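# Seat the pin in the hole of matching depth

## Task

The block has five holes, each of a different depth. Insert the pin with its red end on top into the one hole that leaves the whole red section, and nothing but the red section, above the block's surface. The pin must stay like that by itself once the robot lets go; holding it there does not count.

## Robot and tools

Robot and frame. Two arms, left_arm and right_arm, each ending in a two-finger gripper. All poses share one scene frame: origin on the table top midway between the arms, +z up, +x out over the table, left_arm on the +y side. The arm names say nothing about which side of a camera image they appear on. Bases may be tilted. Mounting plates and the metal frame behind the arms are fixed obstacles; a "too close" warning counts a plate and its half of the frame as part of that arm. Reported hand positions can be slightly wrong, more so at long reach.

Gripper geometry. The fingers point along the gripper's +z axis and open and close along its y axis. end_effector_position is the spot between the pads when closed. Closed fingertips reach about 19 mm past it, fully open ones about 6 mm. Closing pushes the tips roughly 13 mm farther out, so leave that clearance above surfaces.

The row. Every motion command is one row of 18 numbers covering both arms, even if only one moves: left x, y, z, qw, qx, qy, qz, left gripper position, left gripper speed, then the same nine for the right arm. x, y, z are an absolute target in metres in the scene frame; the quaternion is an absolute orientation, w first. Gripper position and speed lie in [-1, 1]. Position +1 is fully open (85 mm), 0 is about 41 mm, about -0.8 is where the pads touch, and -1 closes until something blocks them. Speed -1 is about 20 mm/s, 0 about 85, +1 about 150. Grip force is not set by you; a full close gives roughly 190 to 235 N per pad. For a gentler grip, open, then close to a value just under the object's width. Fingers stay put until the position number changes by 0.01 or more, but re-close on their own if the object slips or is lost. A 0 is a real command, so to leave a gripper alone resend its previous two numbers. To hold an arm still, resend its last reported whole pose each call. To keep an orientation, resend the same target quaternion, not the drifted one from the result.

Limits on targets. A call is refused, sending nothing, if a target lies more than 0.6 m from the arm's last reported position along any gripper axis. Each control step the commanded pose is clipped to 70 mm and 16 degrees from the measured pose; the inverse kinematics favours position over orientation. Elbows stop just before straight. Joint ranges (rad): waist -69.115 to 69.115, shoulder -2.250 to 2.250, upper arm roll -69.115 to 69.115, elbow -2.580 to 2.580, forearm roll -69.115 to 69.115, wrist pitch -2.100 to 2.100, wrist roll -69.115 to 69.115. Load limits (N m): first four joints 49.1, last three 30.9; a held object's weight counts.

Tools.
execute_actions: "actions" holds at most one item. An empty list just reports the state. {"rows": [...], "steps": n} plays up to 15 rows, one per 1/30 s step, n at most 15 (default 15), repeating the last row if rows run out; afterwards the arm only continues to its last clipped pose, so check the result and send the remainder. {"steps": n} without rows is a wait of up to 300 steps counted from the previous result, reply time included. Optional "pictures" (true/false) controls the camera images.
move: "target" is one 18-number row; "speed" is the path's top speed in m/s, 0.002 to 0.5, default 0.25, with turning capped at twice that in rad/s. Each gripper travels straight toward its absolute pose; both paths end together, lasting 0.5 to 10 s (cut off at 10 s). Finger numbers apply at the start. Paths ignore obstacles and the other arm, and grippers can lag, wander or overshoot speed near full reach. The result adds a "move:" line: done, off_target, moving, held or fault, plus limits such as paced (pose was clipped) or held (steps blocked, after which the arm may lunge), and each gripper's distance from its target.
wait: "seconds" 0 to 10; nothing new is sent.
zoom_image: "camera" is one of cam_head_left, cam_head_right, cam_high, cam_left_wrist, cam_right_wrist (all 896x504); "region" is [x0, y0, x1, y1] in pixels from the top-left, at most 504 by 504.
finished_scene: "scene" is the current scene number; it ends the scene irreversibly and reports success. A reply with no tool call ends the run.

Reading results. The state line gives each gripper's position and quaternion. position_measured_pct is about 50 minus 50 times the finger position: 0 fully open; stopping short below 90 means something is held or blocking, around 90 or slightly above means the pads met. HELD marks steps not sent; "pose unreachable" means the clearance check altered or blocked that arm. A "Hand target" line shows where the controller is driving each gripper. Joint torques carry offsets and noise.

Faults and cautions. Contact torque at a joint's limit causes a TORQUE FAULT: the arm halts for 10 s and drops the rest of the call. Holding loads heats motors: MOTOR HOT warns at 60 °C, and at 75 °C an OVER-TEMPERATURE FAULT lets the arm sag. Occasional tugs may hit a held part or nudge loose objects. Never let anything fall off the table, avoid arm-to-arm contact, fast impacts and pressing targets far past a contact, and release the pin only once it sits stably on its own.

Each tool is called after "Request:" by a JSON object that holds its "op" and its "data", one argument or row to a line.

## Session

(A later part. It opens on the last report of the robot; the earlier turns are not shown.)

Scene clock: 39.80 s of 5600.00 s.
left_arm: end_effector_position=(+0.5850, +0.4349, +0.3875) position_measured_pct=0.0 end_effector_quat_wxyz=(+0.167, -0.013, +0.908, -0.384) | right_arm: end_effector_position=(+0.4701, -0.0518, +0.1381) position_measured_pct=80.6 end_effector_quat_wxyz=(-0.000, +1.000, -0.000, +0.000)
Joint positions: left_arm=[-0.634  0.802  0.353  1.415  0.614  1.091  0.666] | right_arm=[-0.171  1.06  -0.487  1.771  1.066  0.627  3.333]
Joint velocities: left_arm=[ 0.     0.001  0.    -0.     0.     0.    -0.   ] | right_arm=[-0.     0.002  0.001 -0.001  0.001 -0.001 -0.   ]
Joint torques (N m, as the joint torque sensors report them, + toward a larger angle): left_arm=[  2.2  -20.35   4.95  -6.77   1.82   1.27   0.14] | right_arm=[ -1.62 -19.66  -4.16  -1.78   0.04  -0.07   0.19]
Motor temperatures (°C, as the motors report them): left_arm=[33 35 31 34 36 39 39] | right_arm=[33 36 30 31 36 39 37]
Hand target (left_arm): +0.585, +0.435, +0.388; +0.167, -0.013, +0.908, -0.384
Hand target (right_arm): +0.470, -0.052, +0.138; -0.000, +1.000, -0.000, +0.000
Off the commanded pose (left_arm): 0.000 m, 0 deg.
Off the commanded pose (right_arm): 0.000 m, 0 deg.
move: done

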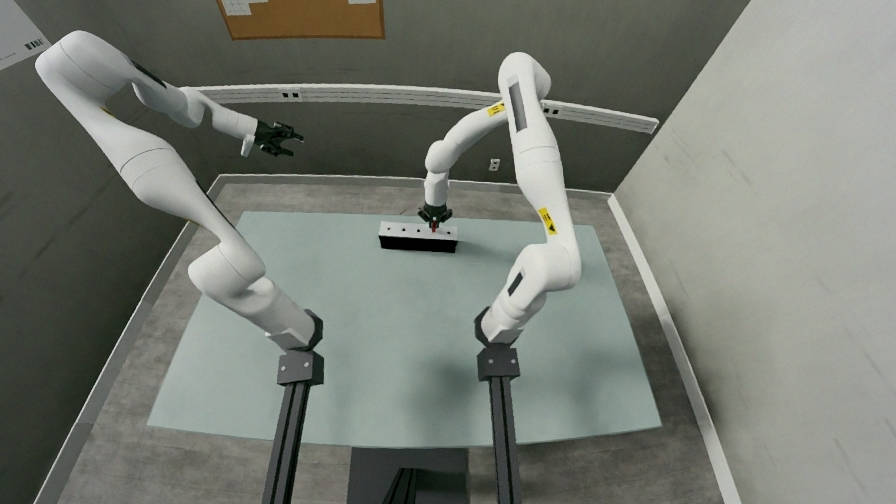

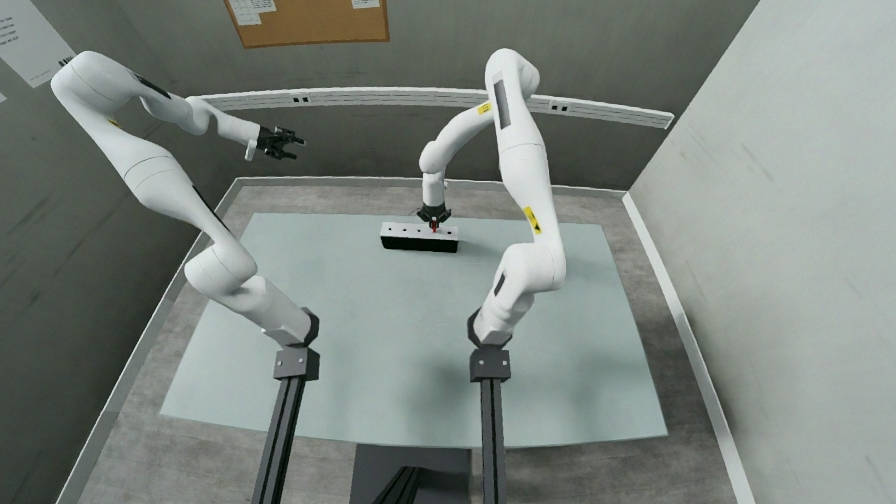

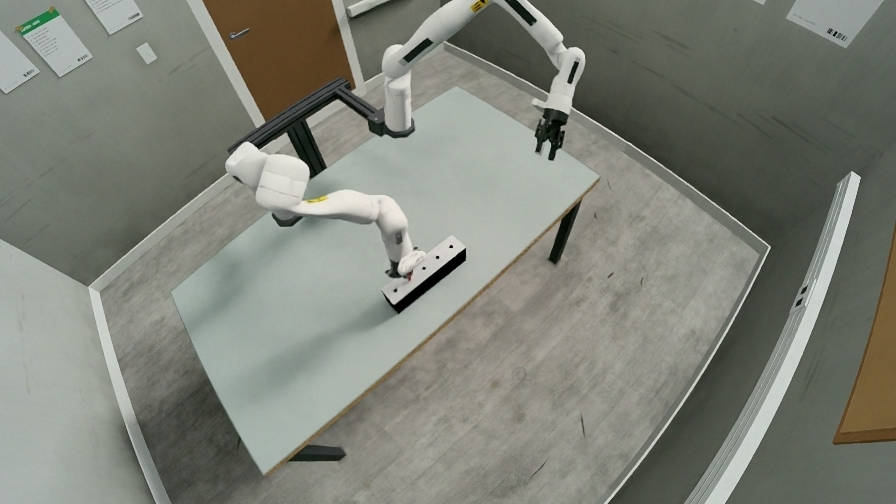

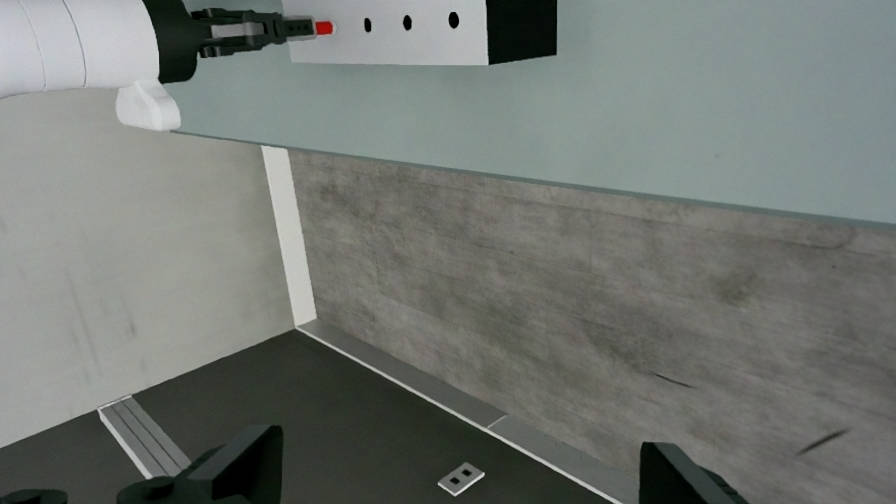

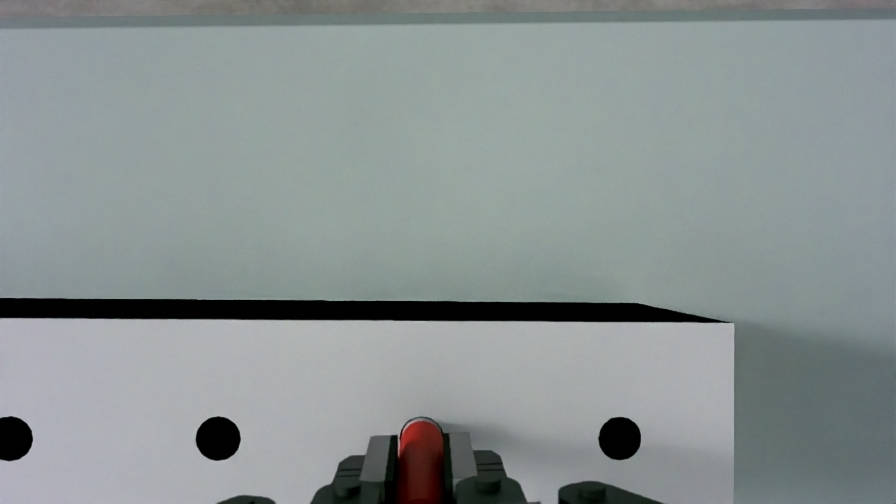

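Request:
{"op": "move", "data": {
  "target": [0.585,0.4349,0.3875,0.167,-0.013,0.908,-0.384,1,0,0.470,-0.0518,0.132,0,1,0,0,-1,0],
  "speed": 0.015
}}

Scene clock: 41.10 s of 5600.00 s.
left_arm: end_effector_position=(+0.5850, +0.4349, +0.3875) position_measured_pct=0.0 end_effector_quat_wxyz=(+0.167, -0.013, +0.908, -0.384) | right_arm: end_effector_position=(+0.4701, -0.0518, +0.1321) position_measured_pct=80.6 end_effector_quat_wxyz=(+0.000, +1.000, -0.000, +0.000)
Joint positions: left_arm=[-0.634  0.802  0.353  1.415  0.614  1.091  0.666] | right_arm=[-0.174  1.072 -0.478  1.768  1.076  0.618  3.325]
Joint velocities: left_arm=[-0.     0.001  0.    -0.     0.    -0.001 -0.001] | right_arm=[-0.001  0.003 -0.    -0.     0.    -0.001 -0.001]
Joint torques (N m, as the joint torque sensors report them, + toward a larger angle): left_arm=[  2.29 -20.59   4.95  -6.8    1.9    1.28  -0.01] | right_arm=[ -0.86 -19.63  -4.61  -1.66  -0.19  -0.08   0.04]
Motor temperatures (°C, as the motors report them): left_arm=[33 36 31 34 36 39 39] | right_arm=[33 36 30 31 36 39 37]
Hand target (left_arm): +0.585, +0.435, +0.388; +0.167, -0.013, +0.908, -0.384
Hand target (right_arm): +0.470, -0.052, +0.132; -0.000, +1.000, -0.000, +0.000
Off the commanded pose (left_arm): 0.000 m, 0 deg.
Off the commanded pose (right_arm): 0.000 m, 0 deg.
move: done

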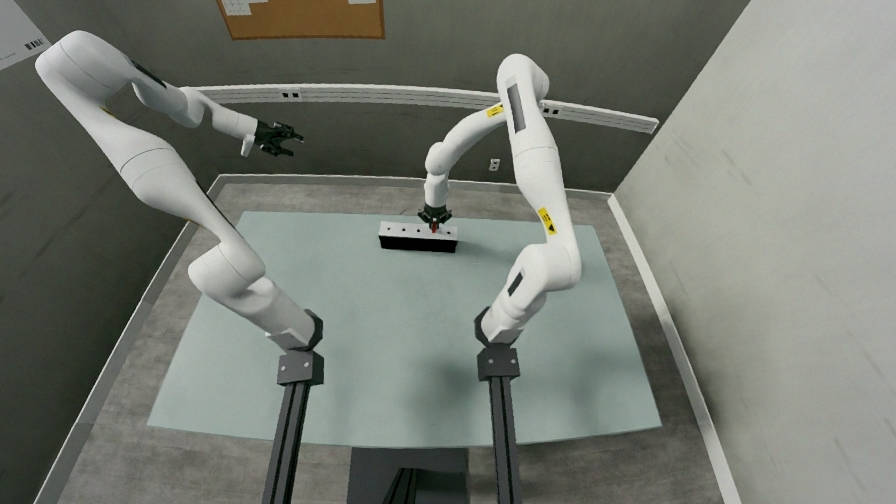

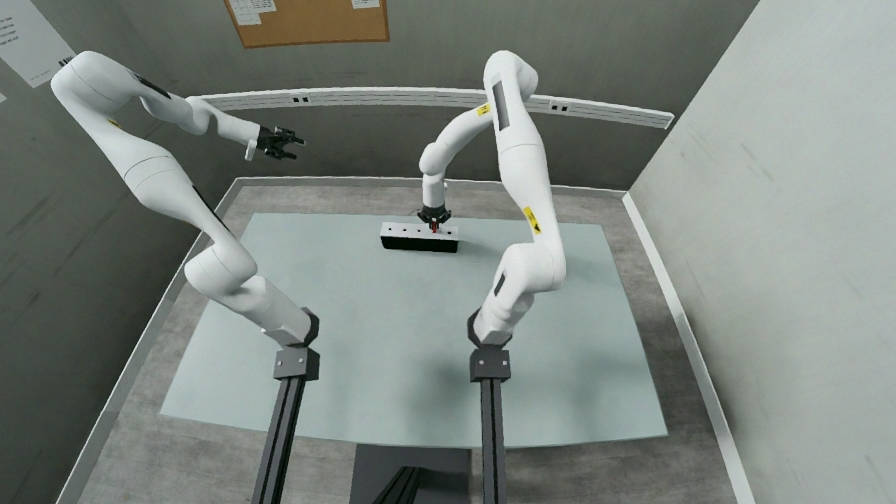

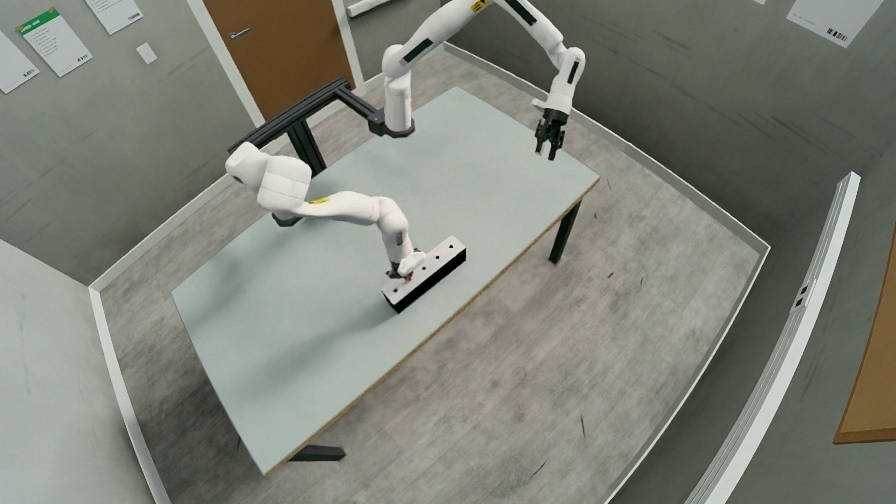

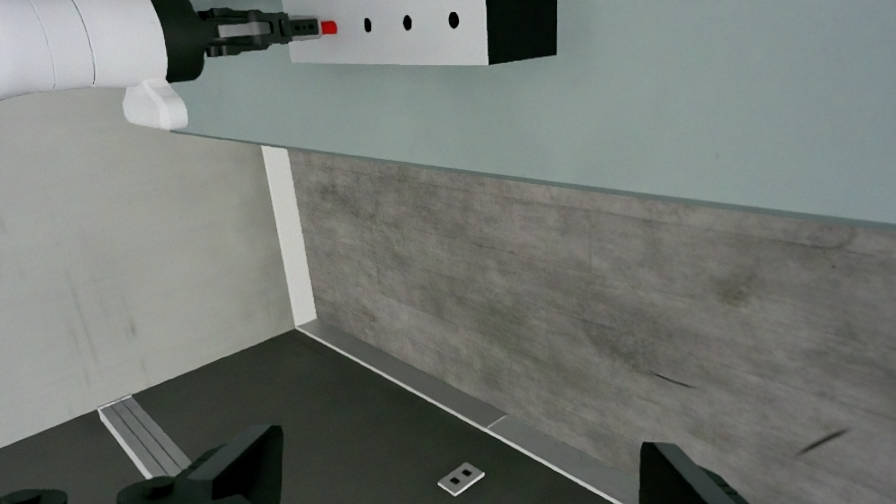

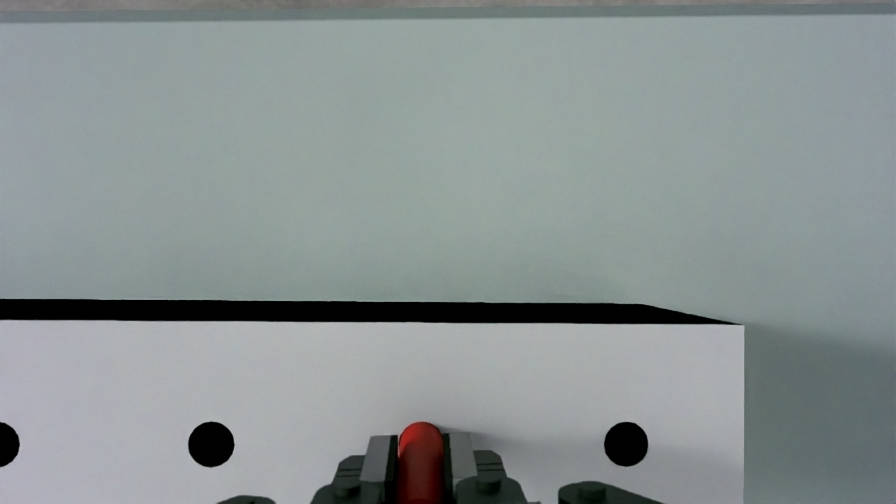

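Request:
{"op": "move", "data": {
  "target": [0.585,0.4349,0.3875,0.167,-0.013,0.908,-0.384,1,0,0.470,-0.0518,0.203,0,1,0,0,-1,0],
  "speed": 0.06
}}

Request:
{"op": "move", "data": {
  "target": [0.585,0.4349,0.3875,0.167,-0.013,0.908,-0.384,1,0,0.468,-0.1118,0.200,0,1,0,0,-1,0],
  "speed": 0.08
}}

Request:
{"op": "zoom_image", "data": {
  "camera": "cam_right_wrist",
  "region": [370,350,470,440]
}}

Scene clock: 44.53 s of 5600.00 s.
left_arm: end_effector_position=(+0.5850, +0.4349, +0.3875) position_measured_pct=0.0 end_effector_quat_wxyz=(+0.167, -0.013, +0.908, -0.384) | right_arm: end_effector_position=(+0.4697, -0.0517, +0.2029) position_measured_pct=80.6 end_effector_quat_wxyz=(+0.000, +1.000, +0.000, -0.000)
Joint positions: left_arm=[-0.634  0.802  0.353  1.415  0.614  1.091  0.666] | right_arm=[-0.133  0.935 -0.578  1.792  0.948  0.734  3.422]
Joint velocities: left_arm=[-0.     0.    -0.    -0.001  0.    -0.001 -0.   ] | right_arm=[ 0.002 -0.001  0.001 -0.    -0.001  0.     0.001]
Joint torques (N m, as the joint torque sensors report them, + toward a larger angle): left_arm=[  2.33 -20.66   4.91  -6.78   1.78   1.5    0.09] | right_arm=[ -1.45 -18.35  -4.6   -2.6   -0.38  -0.38   0.  ]
Motor temperatures (°C, as the motors report them): left_arm=[33 36 31 34 36 39 39] | right_arm=[33 36 30 31 36 39 37]
Hand target (left_arm): +0.585, +0.435, +0.388; +0.167, -0.013, +0.908, -0.384
Hand target (right_arm): +0.470, -0.052, +0.203; -0.000, +1.000, +0.000, -0.000
Off the commanded pose (left_arm): 0.000 m, 0 deg.
Off the commanded pose (right_arm): 0.000 m, 0 deg.
move: done

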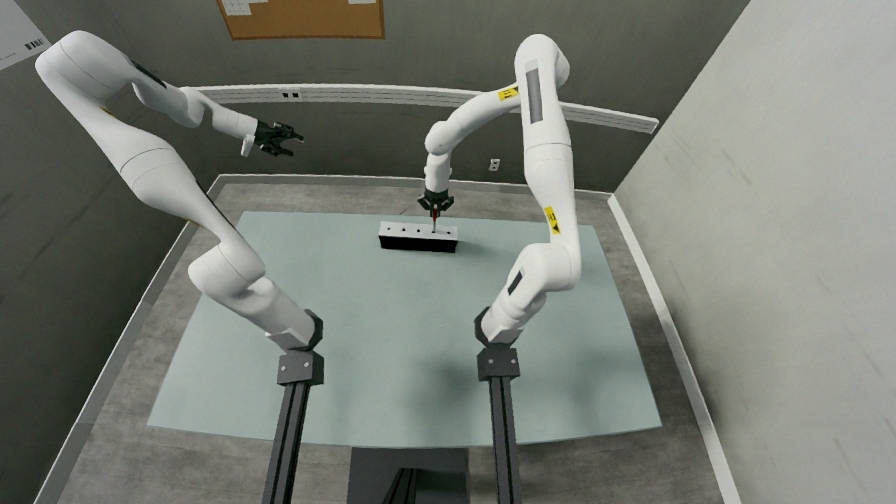

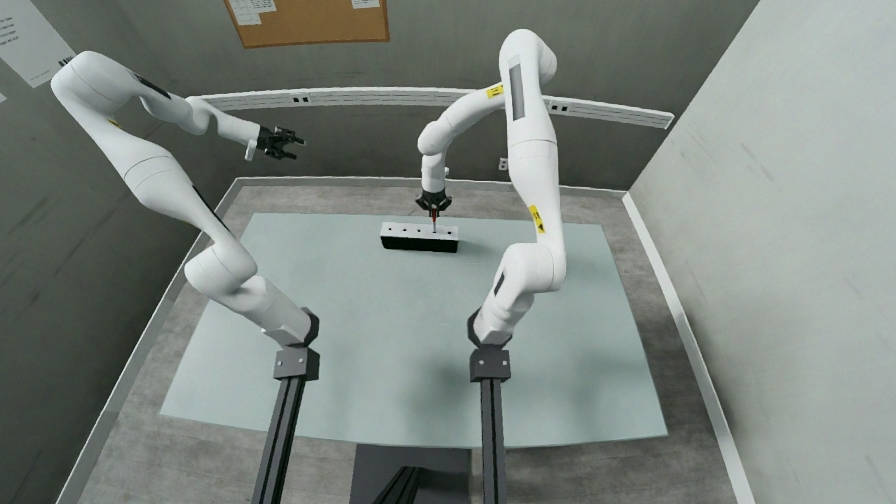

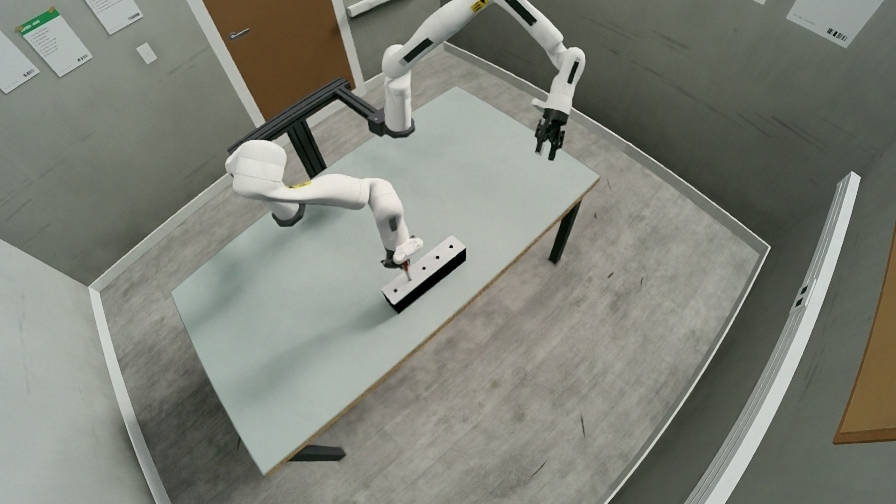

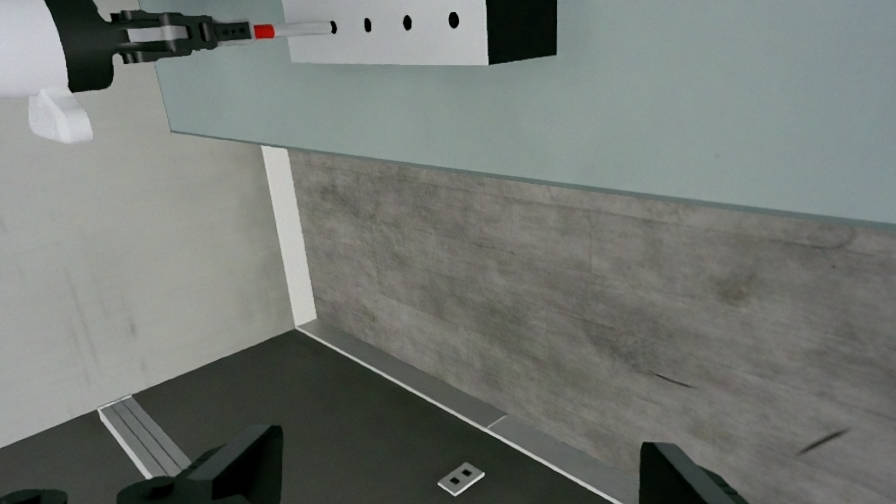

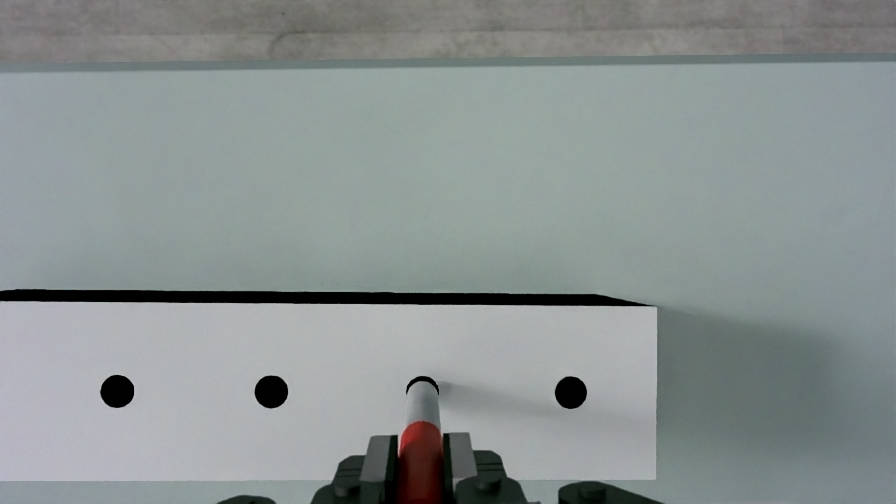

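Scene clock: 45.60 s of 5600.00 s.
left_arm: end_effector_position=(+0.5850, +0.4349, +0.3875) position_measured_pct=0.0 end_effector_quat_wxyz=(+0.167, -0.013, +0.908, -0.384) | right_arm: end_effector_position=(+0.4679, -0.1115, +0.1999) position_measured_pct=80.6 end_effector_quat_wxyz=(+0.000, +1.000, +0.000, +0.000)
Joint positions: left_arm=[-0.634  0.802  0.353  1.415  0.614  1.091  0.666] | right_arm=[-0.014  0.896 -0.559  1.879  0.985  0.672  3.479]
Joint velocities: left_arm=[-0.    -0.001 -0.     0.002  0.001  0.    -0.   ] | right_arm=[ 0.005 -0.     0.002  0.001 -0.001 -0.001  0.002]
Joint torques (N m, as the joint torque sensors report them, + toward a larger angle): left_arm=[  2.2  -20.34   5.14  -6.59   1.77   1.28   0.04] | right_arm=[ -1.92 -17.82  -4.1   -2.64  -0.06  -0.2   -0.05]
Motor temperatures (°C, as the motors report them): left_arm=[33 36 31 34 36 39 39] | right_arm=[33 36 30 31 36 39 37]
Hand target (left_arm): +0.585, +0.435, +0.388; +0.167, -0.013, +0.908, -0.384
Hand target (right_arm): +0.468, -0.112, +0.200; +0.000, +1.000, -0.000, +0.000
Off the commanded pose (left_arm): 0.000 m, 0 deg.
Off the commanded pose (right_arm): 0.000 m, 0 deg.
move: done

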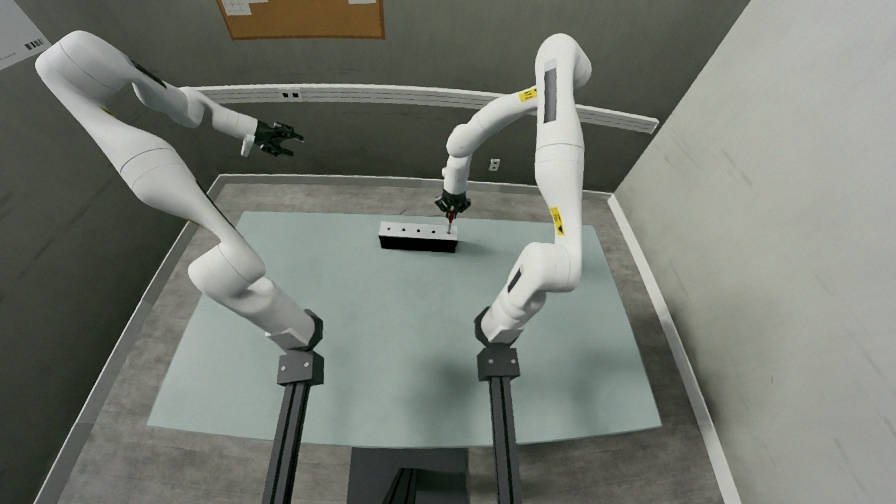

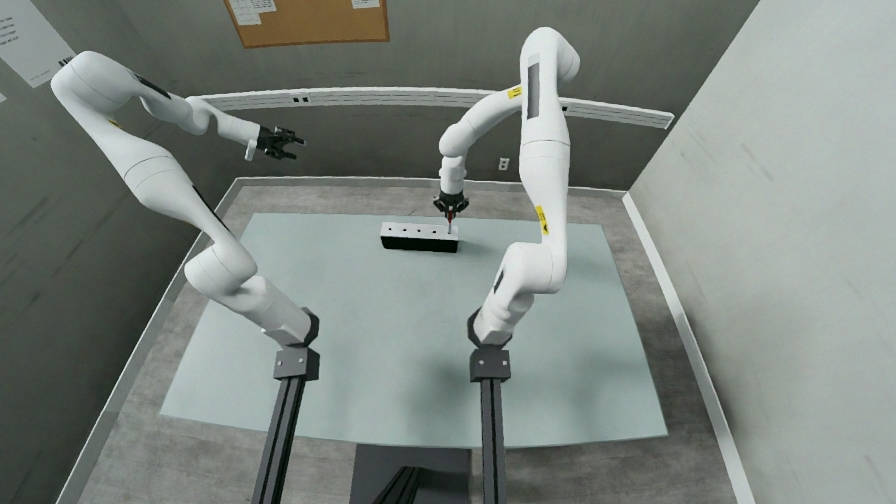

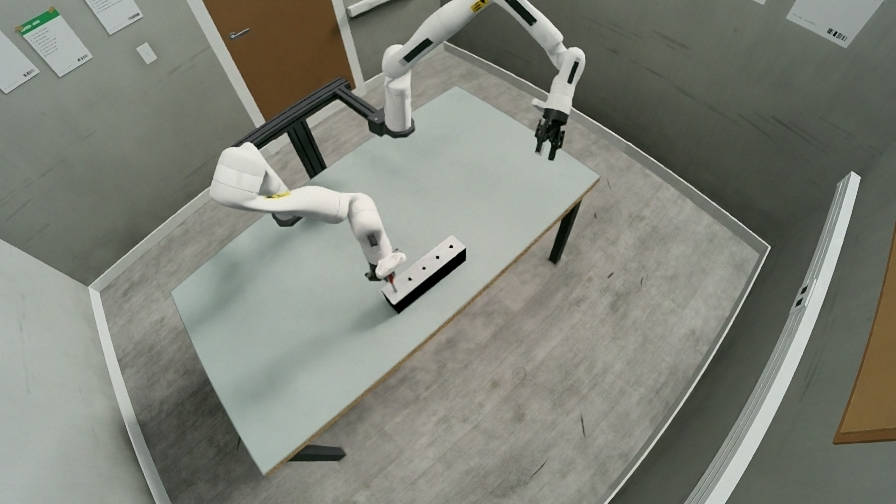

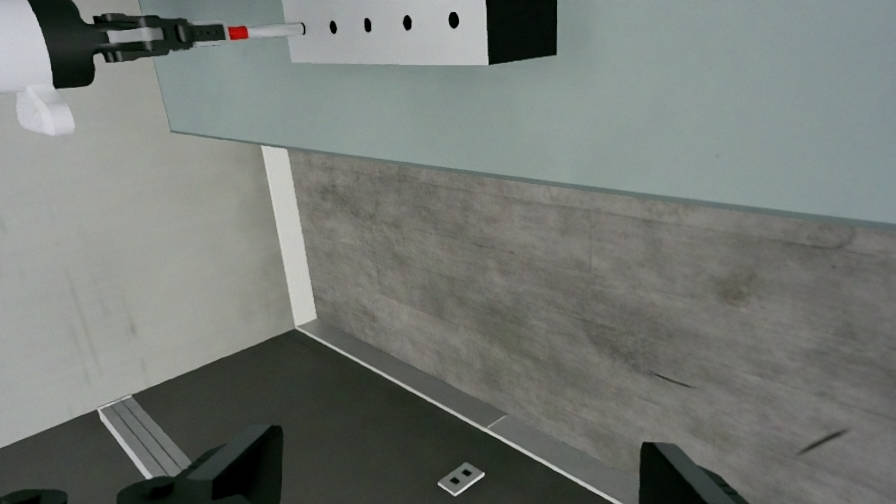

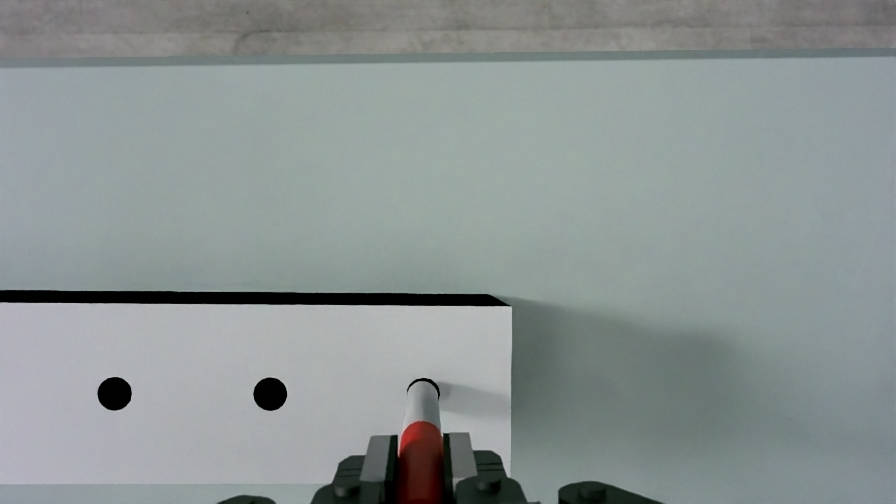

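Region (370, 350, 470, 440) of cam_right_wrist's 896x504 image, scaled by 5.040; it fills the top 454 rows of this view, and the rest is white.

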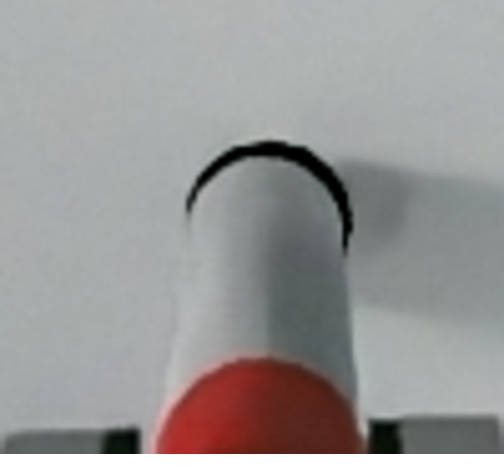

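Good (still settling).

Request:
{"op": "move", "data": {
  "target": [0.585,0.4349,0.3875,0.167,-0.013,0.908,-0.384,1,0,0.468,-0.1118,0.180,0,1,0,0,-1,0],
  "speed": 0.02
}}

Scene clock: 48.13 s of 5600.00 s.
left_arm: end_effector_position=(+0.5850, +0.4349, +0.3875) position_measured_pct=0.0 end_effector_quat_wxyz=(+0.167, -0.013, +0.908, -0.384) | right_arm: end_effector_position=(+0.4680, -0.1118, +0.1801) position_measured_pct=80.6 end_effector_quat_wxyz=(+0.000, +1.000, -0.000, +0.000)
Joint positions: left_arm=[-0.634  0.802  0.353  1.415  0.614  1.091  0.666] | right_arm=[-0.029  0.935 -0.527  1.876  1.027  0.636  3.445]
Joint velocities: left_arm=[ 0.    -0.    -0.     0.001  0.001 -0.001 -0.   ] | right_arm=[-0.     0.002  0.001 -0.001  0.002 -0.002 -0.001]
Joint torques (N m, as the joint torque sensors report them, + toward a larger angle): left_arm=[  2.49 -20.36   5.18  -6.78   1.8    1.48   0.15] | right_arm=[ -1.48 -18.71  -4.01  -2.69  -0.13  -0.46   0.03]
Motor temperatures (°C, as the motors report them): left_arm=[33 36 31 34 36 39 39] | right_arm=[33 36 30 31 36 39 37]
Hand target (left_arm): +0.585, +0.435, +0.388; +0.167, -0.013, +0.908, -0.384
Hand target (right_arm): +0.468, -0.112, +0.180; +0.000, +1.000, -0.000, +0.000
Off the commanded pose (left_arm): 0.000 m, 0 deg.
Off the commanded pose (right_arm): 0.000 m, 0 deg.
move: done

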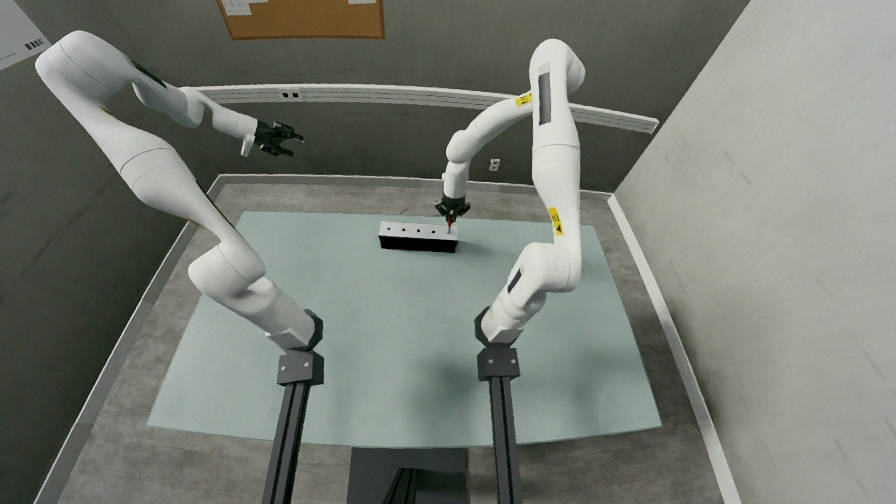

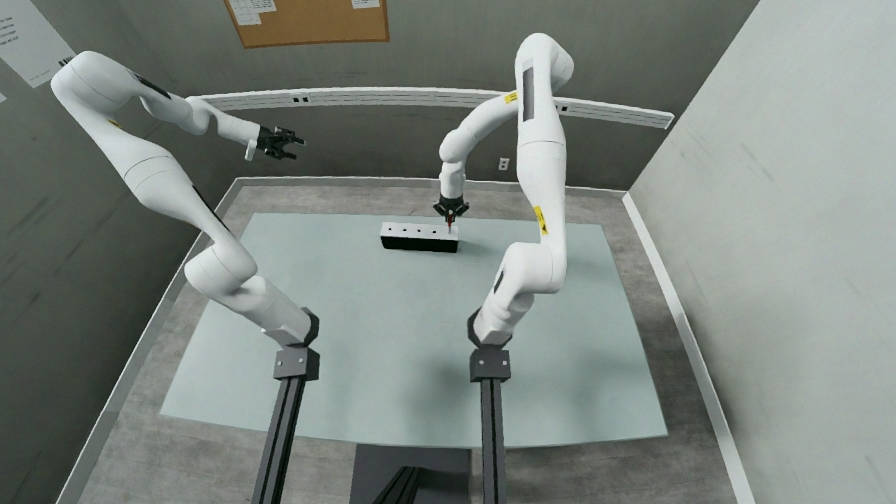

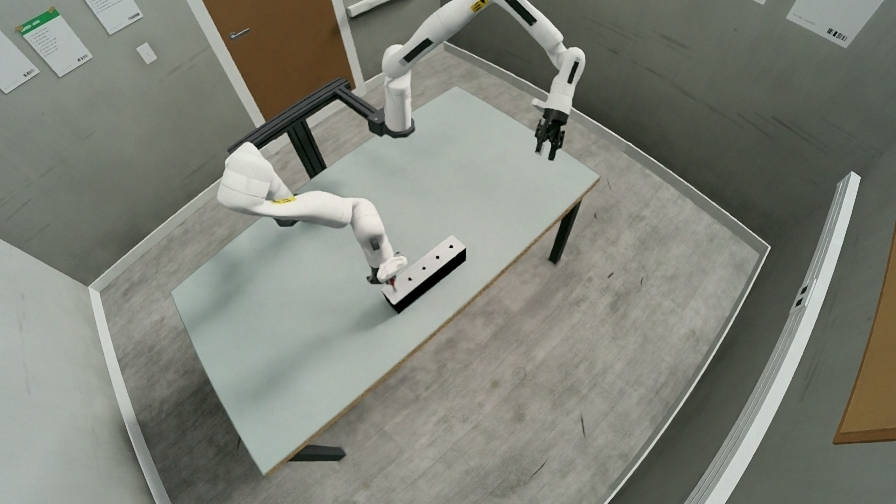

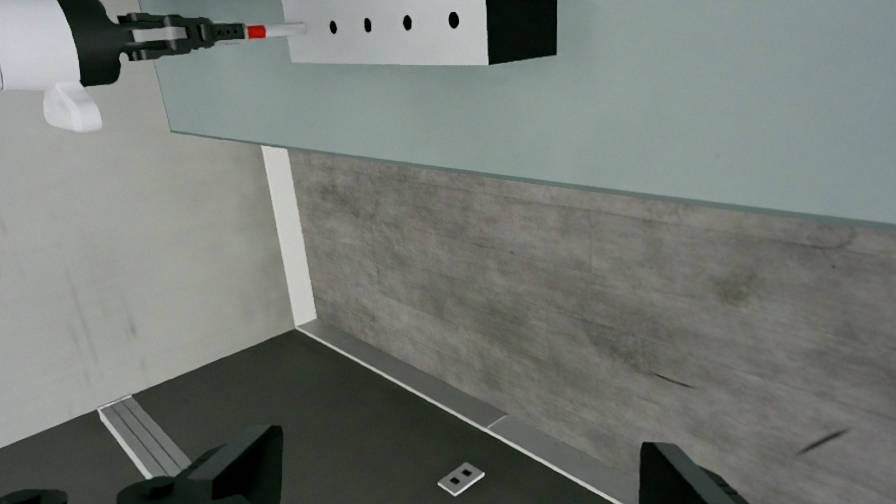

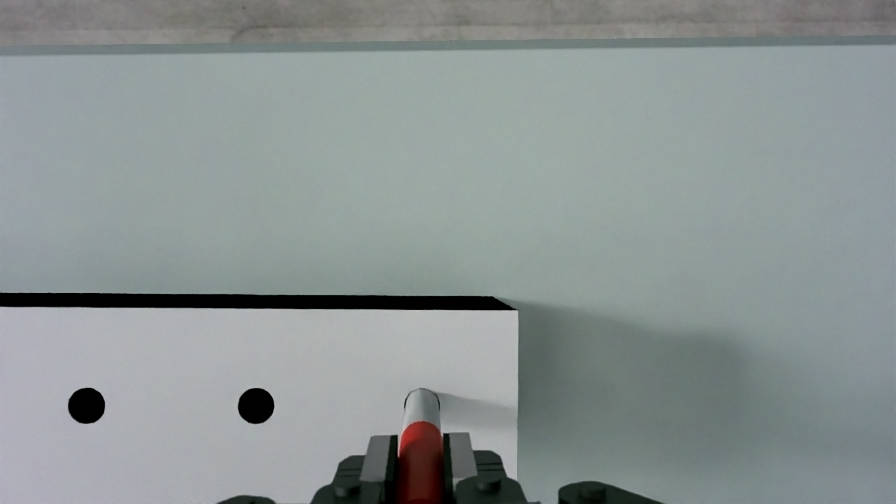

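Request:
{"op": "move", "data": {
  "target": [0.585,0.4349,0.3875,0.167,-0.013,0.908,-0.384,1,0,0.468,-0.1118,0.167,0,1,0,0,-1,0],
  "speed": 0.02
}}

Scene clock: 49.87 s of 5600.00 s.
left_arm: end_effector_position=(+0.5850, +0.4349, +0.3875) position_measured_pct=0.0 end_effector_quat_wxyz=(+0.167, -0.013, +0.908, -0.384) | right_arm: end_effector_position=(+0.4680, -0.1118, +0.1671) position_measured_pct=80.6 end_effector_quat_wxyz=(+0.000, +1.000, -0.000, +0.000)
Joint positions: left_arm=[-0.634  0.802  0.353  1.415  0.614  1.091  0.666] | right_arm=[-0.039  0.961 -0.505  1.872  1.055  0.613  3.423]
Joint velocities: left_arm=[ 0.     0.001 -0.     0.     0.002  0.001 -0.002] | right_arm=[-0.002  0.003  0.    -0.001  0.002 -0.    -0.001]
Joint torques (N m, as the joint torque sensors report them, + toward a larger angle): left_arm=[  2.35 -20.42   5.07  -6.58   1.88   1.4    0.13] | right_arm=[ -1.42 -18.23  -4.12  -1.78  -0.3   -0.19  -0.11]
Motor temperatures (°C, as the motors report them): left_arm=[33 36 31 34 36 39 39] | right_arm=[33 36 30 31 36 39 37]
Hand target (left_arm): +0.585, +0.435, +0.388; +0.167, -0.013, +0.908, -0.384
Hand target (right_arm): +0.468, -0.112, +0.167; +0.000, +1.000, -0.000, +0.000
Off the commanded pose (left_arm): 0.000 m, 0 deg.
Off the commanded pose (right_arm): 0.000 m, 0 deg.
move: done

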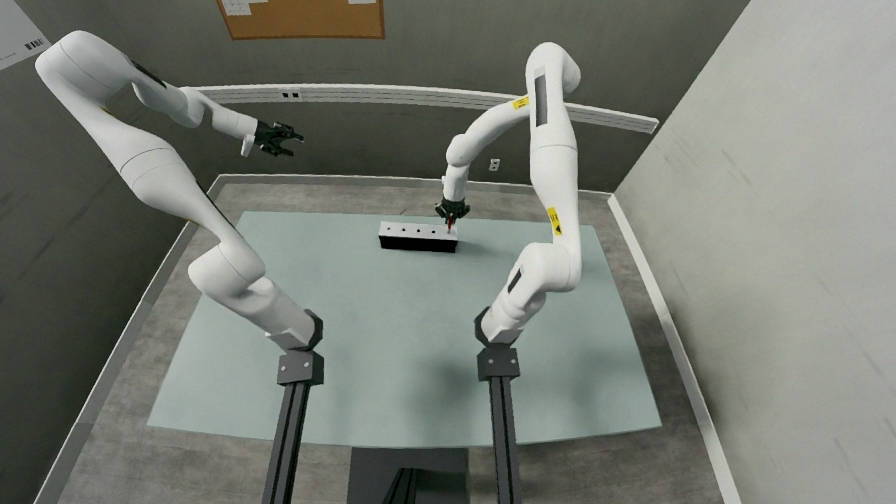

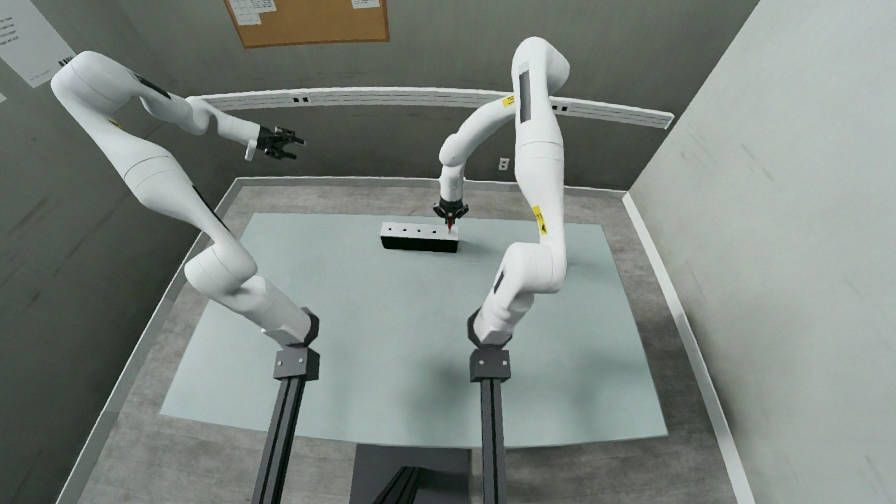

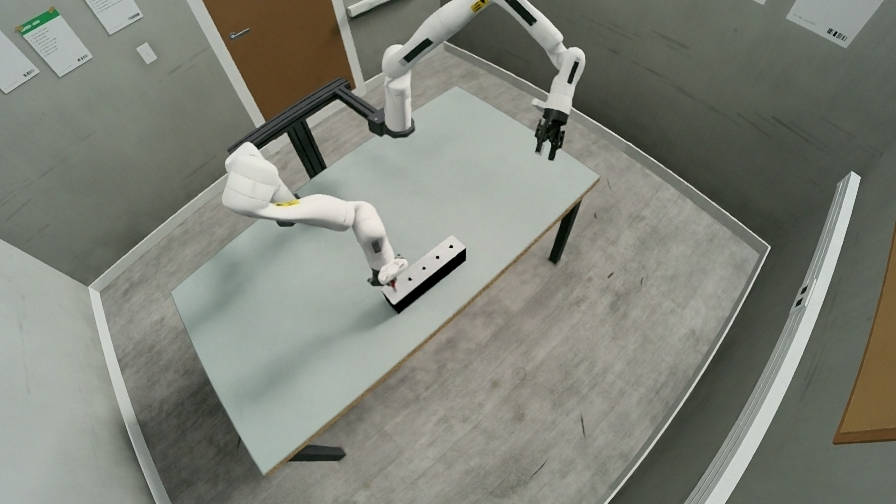

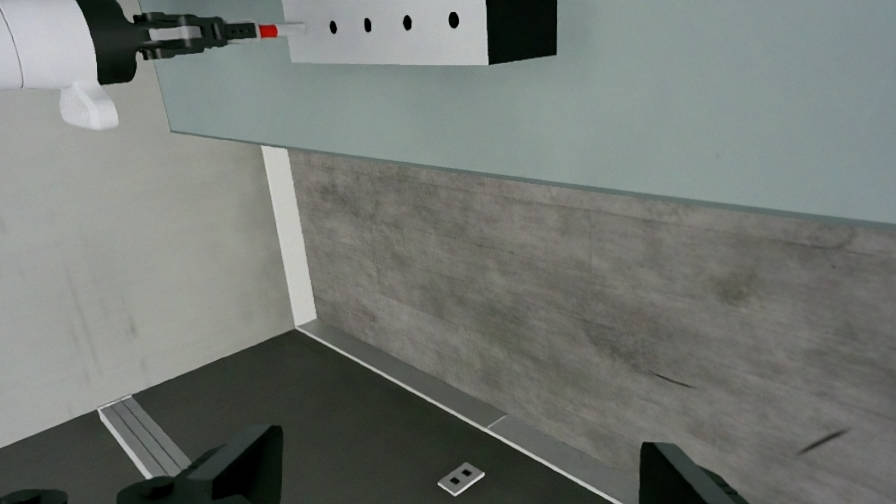

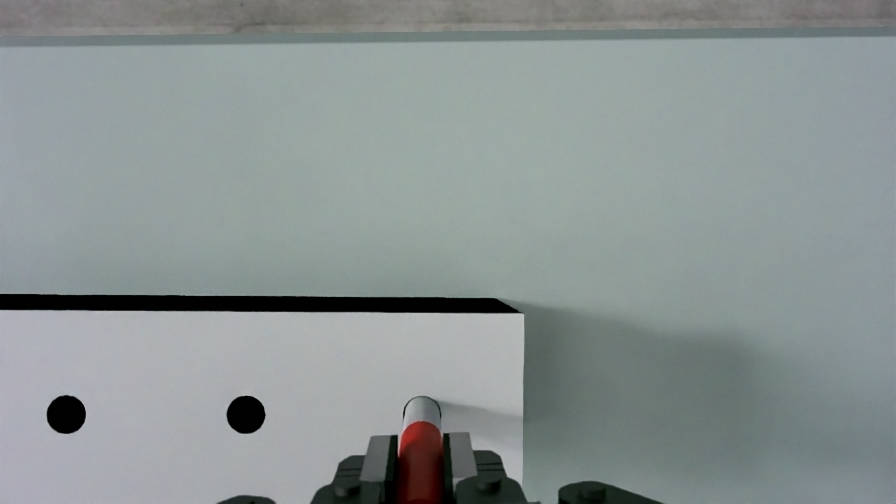

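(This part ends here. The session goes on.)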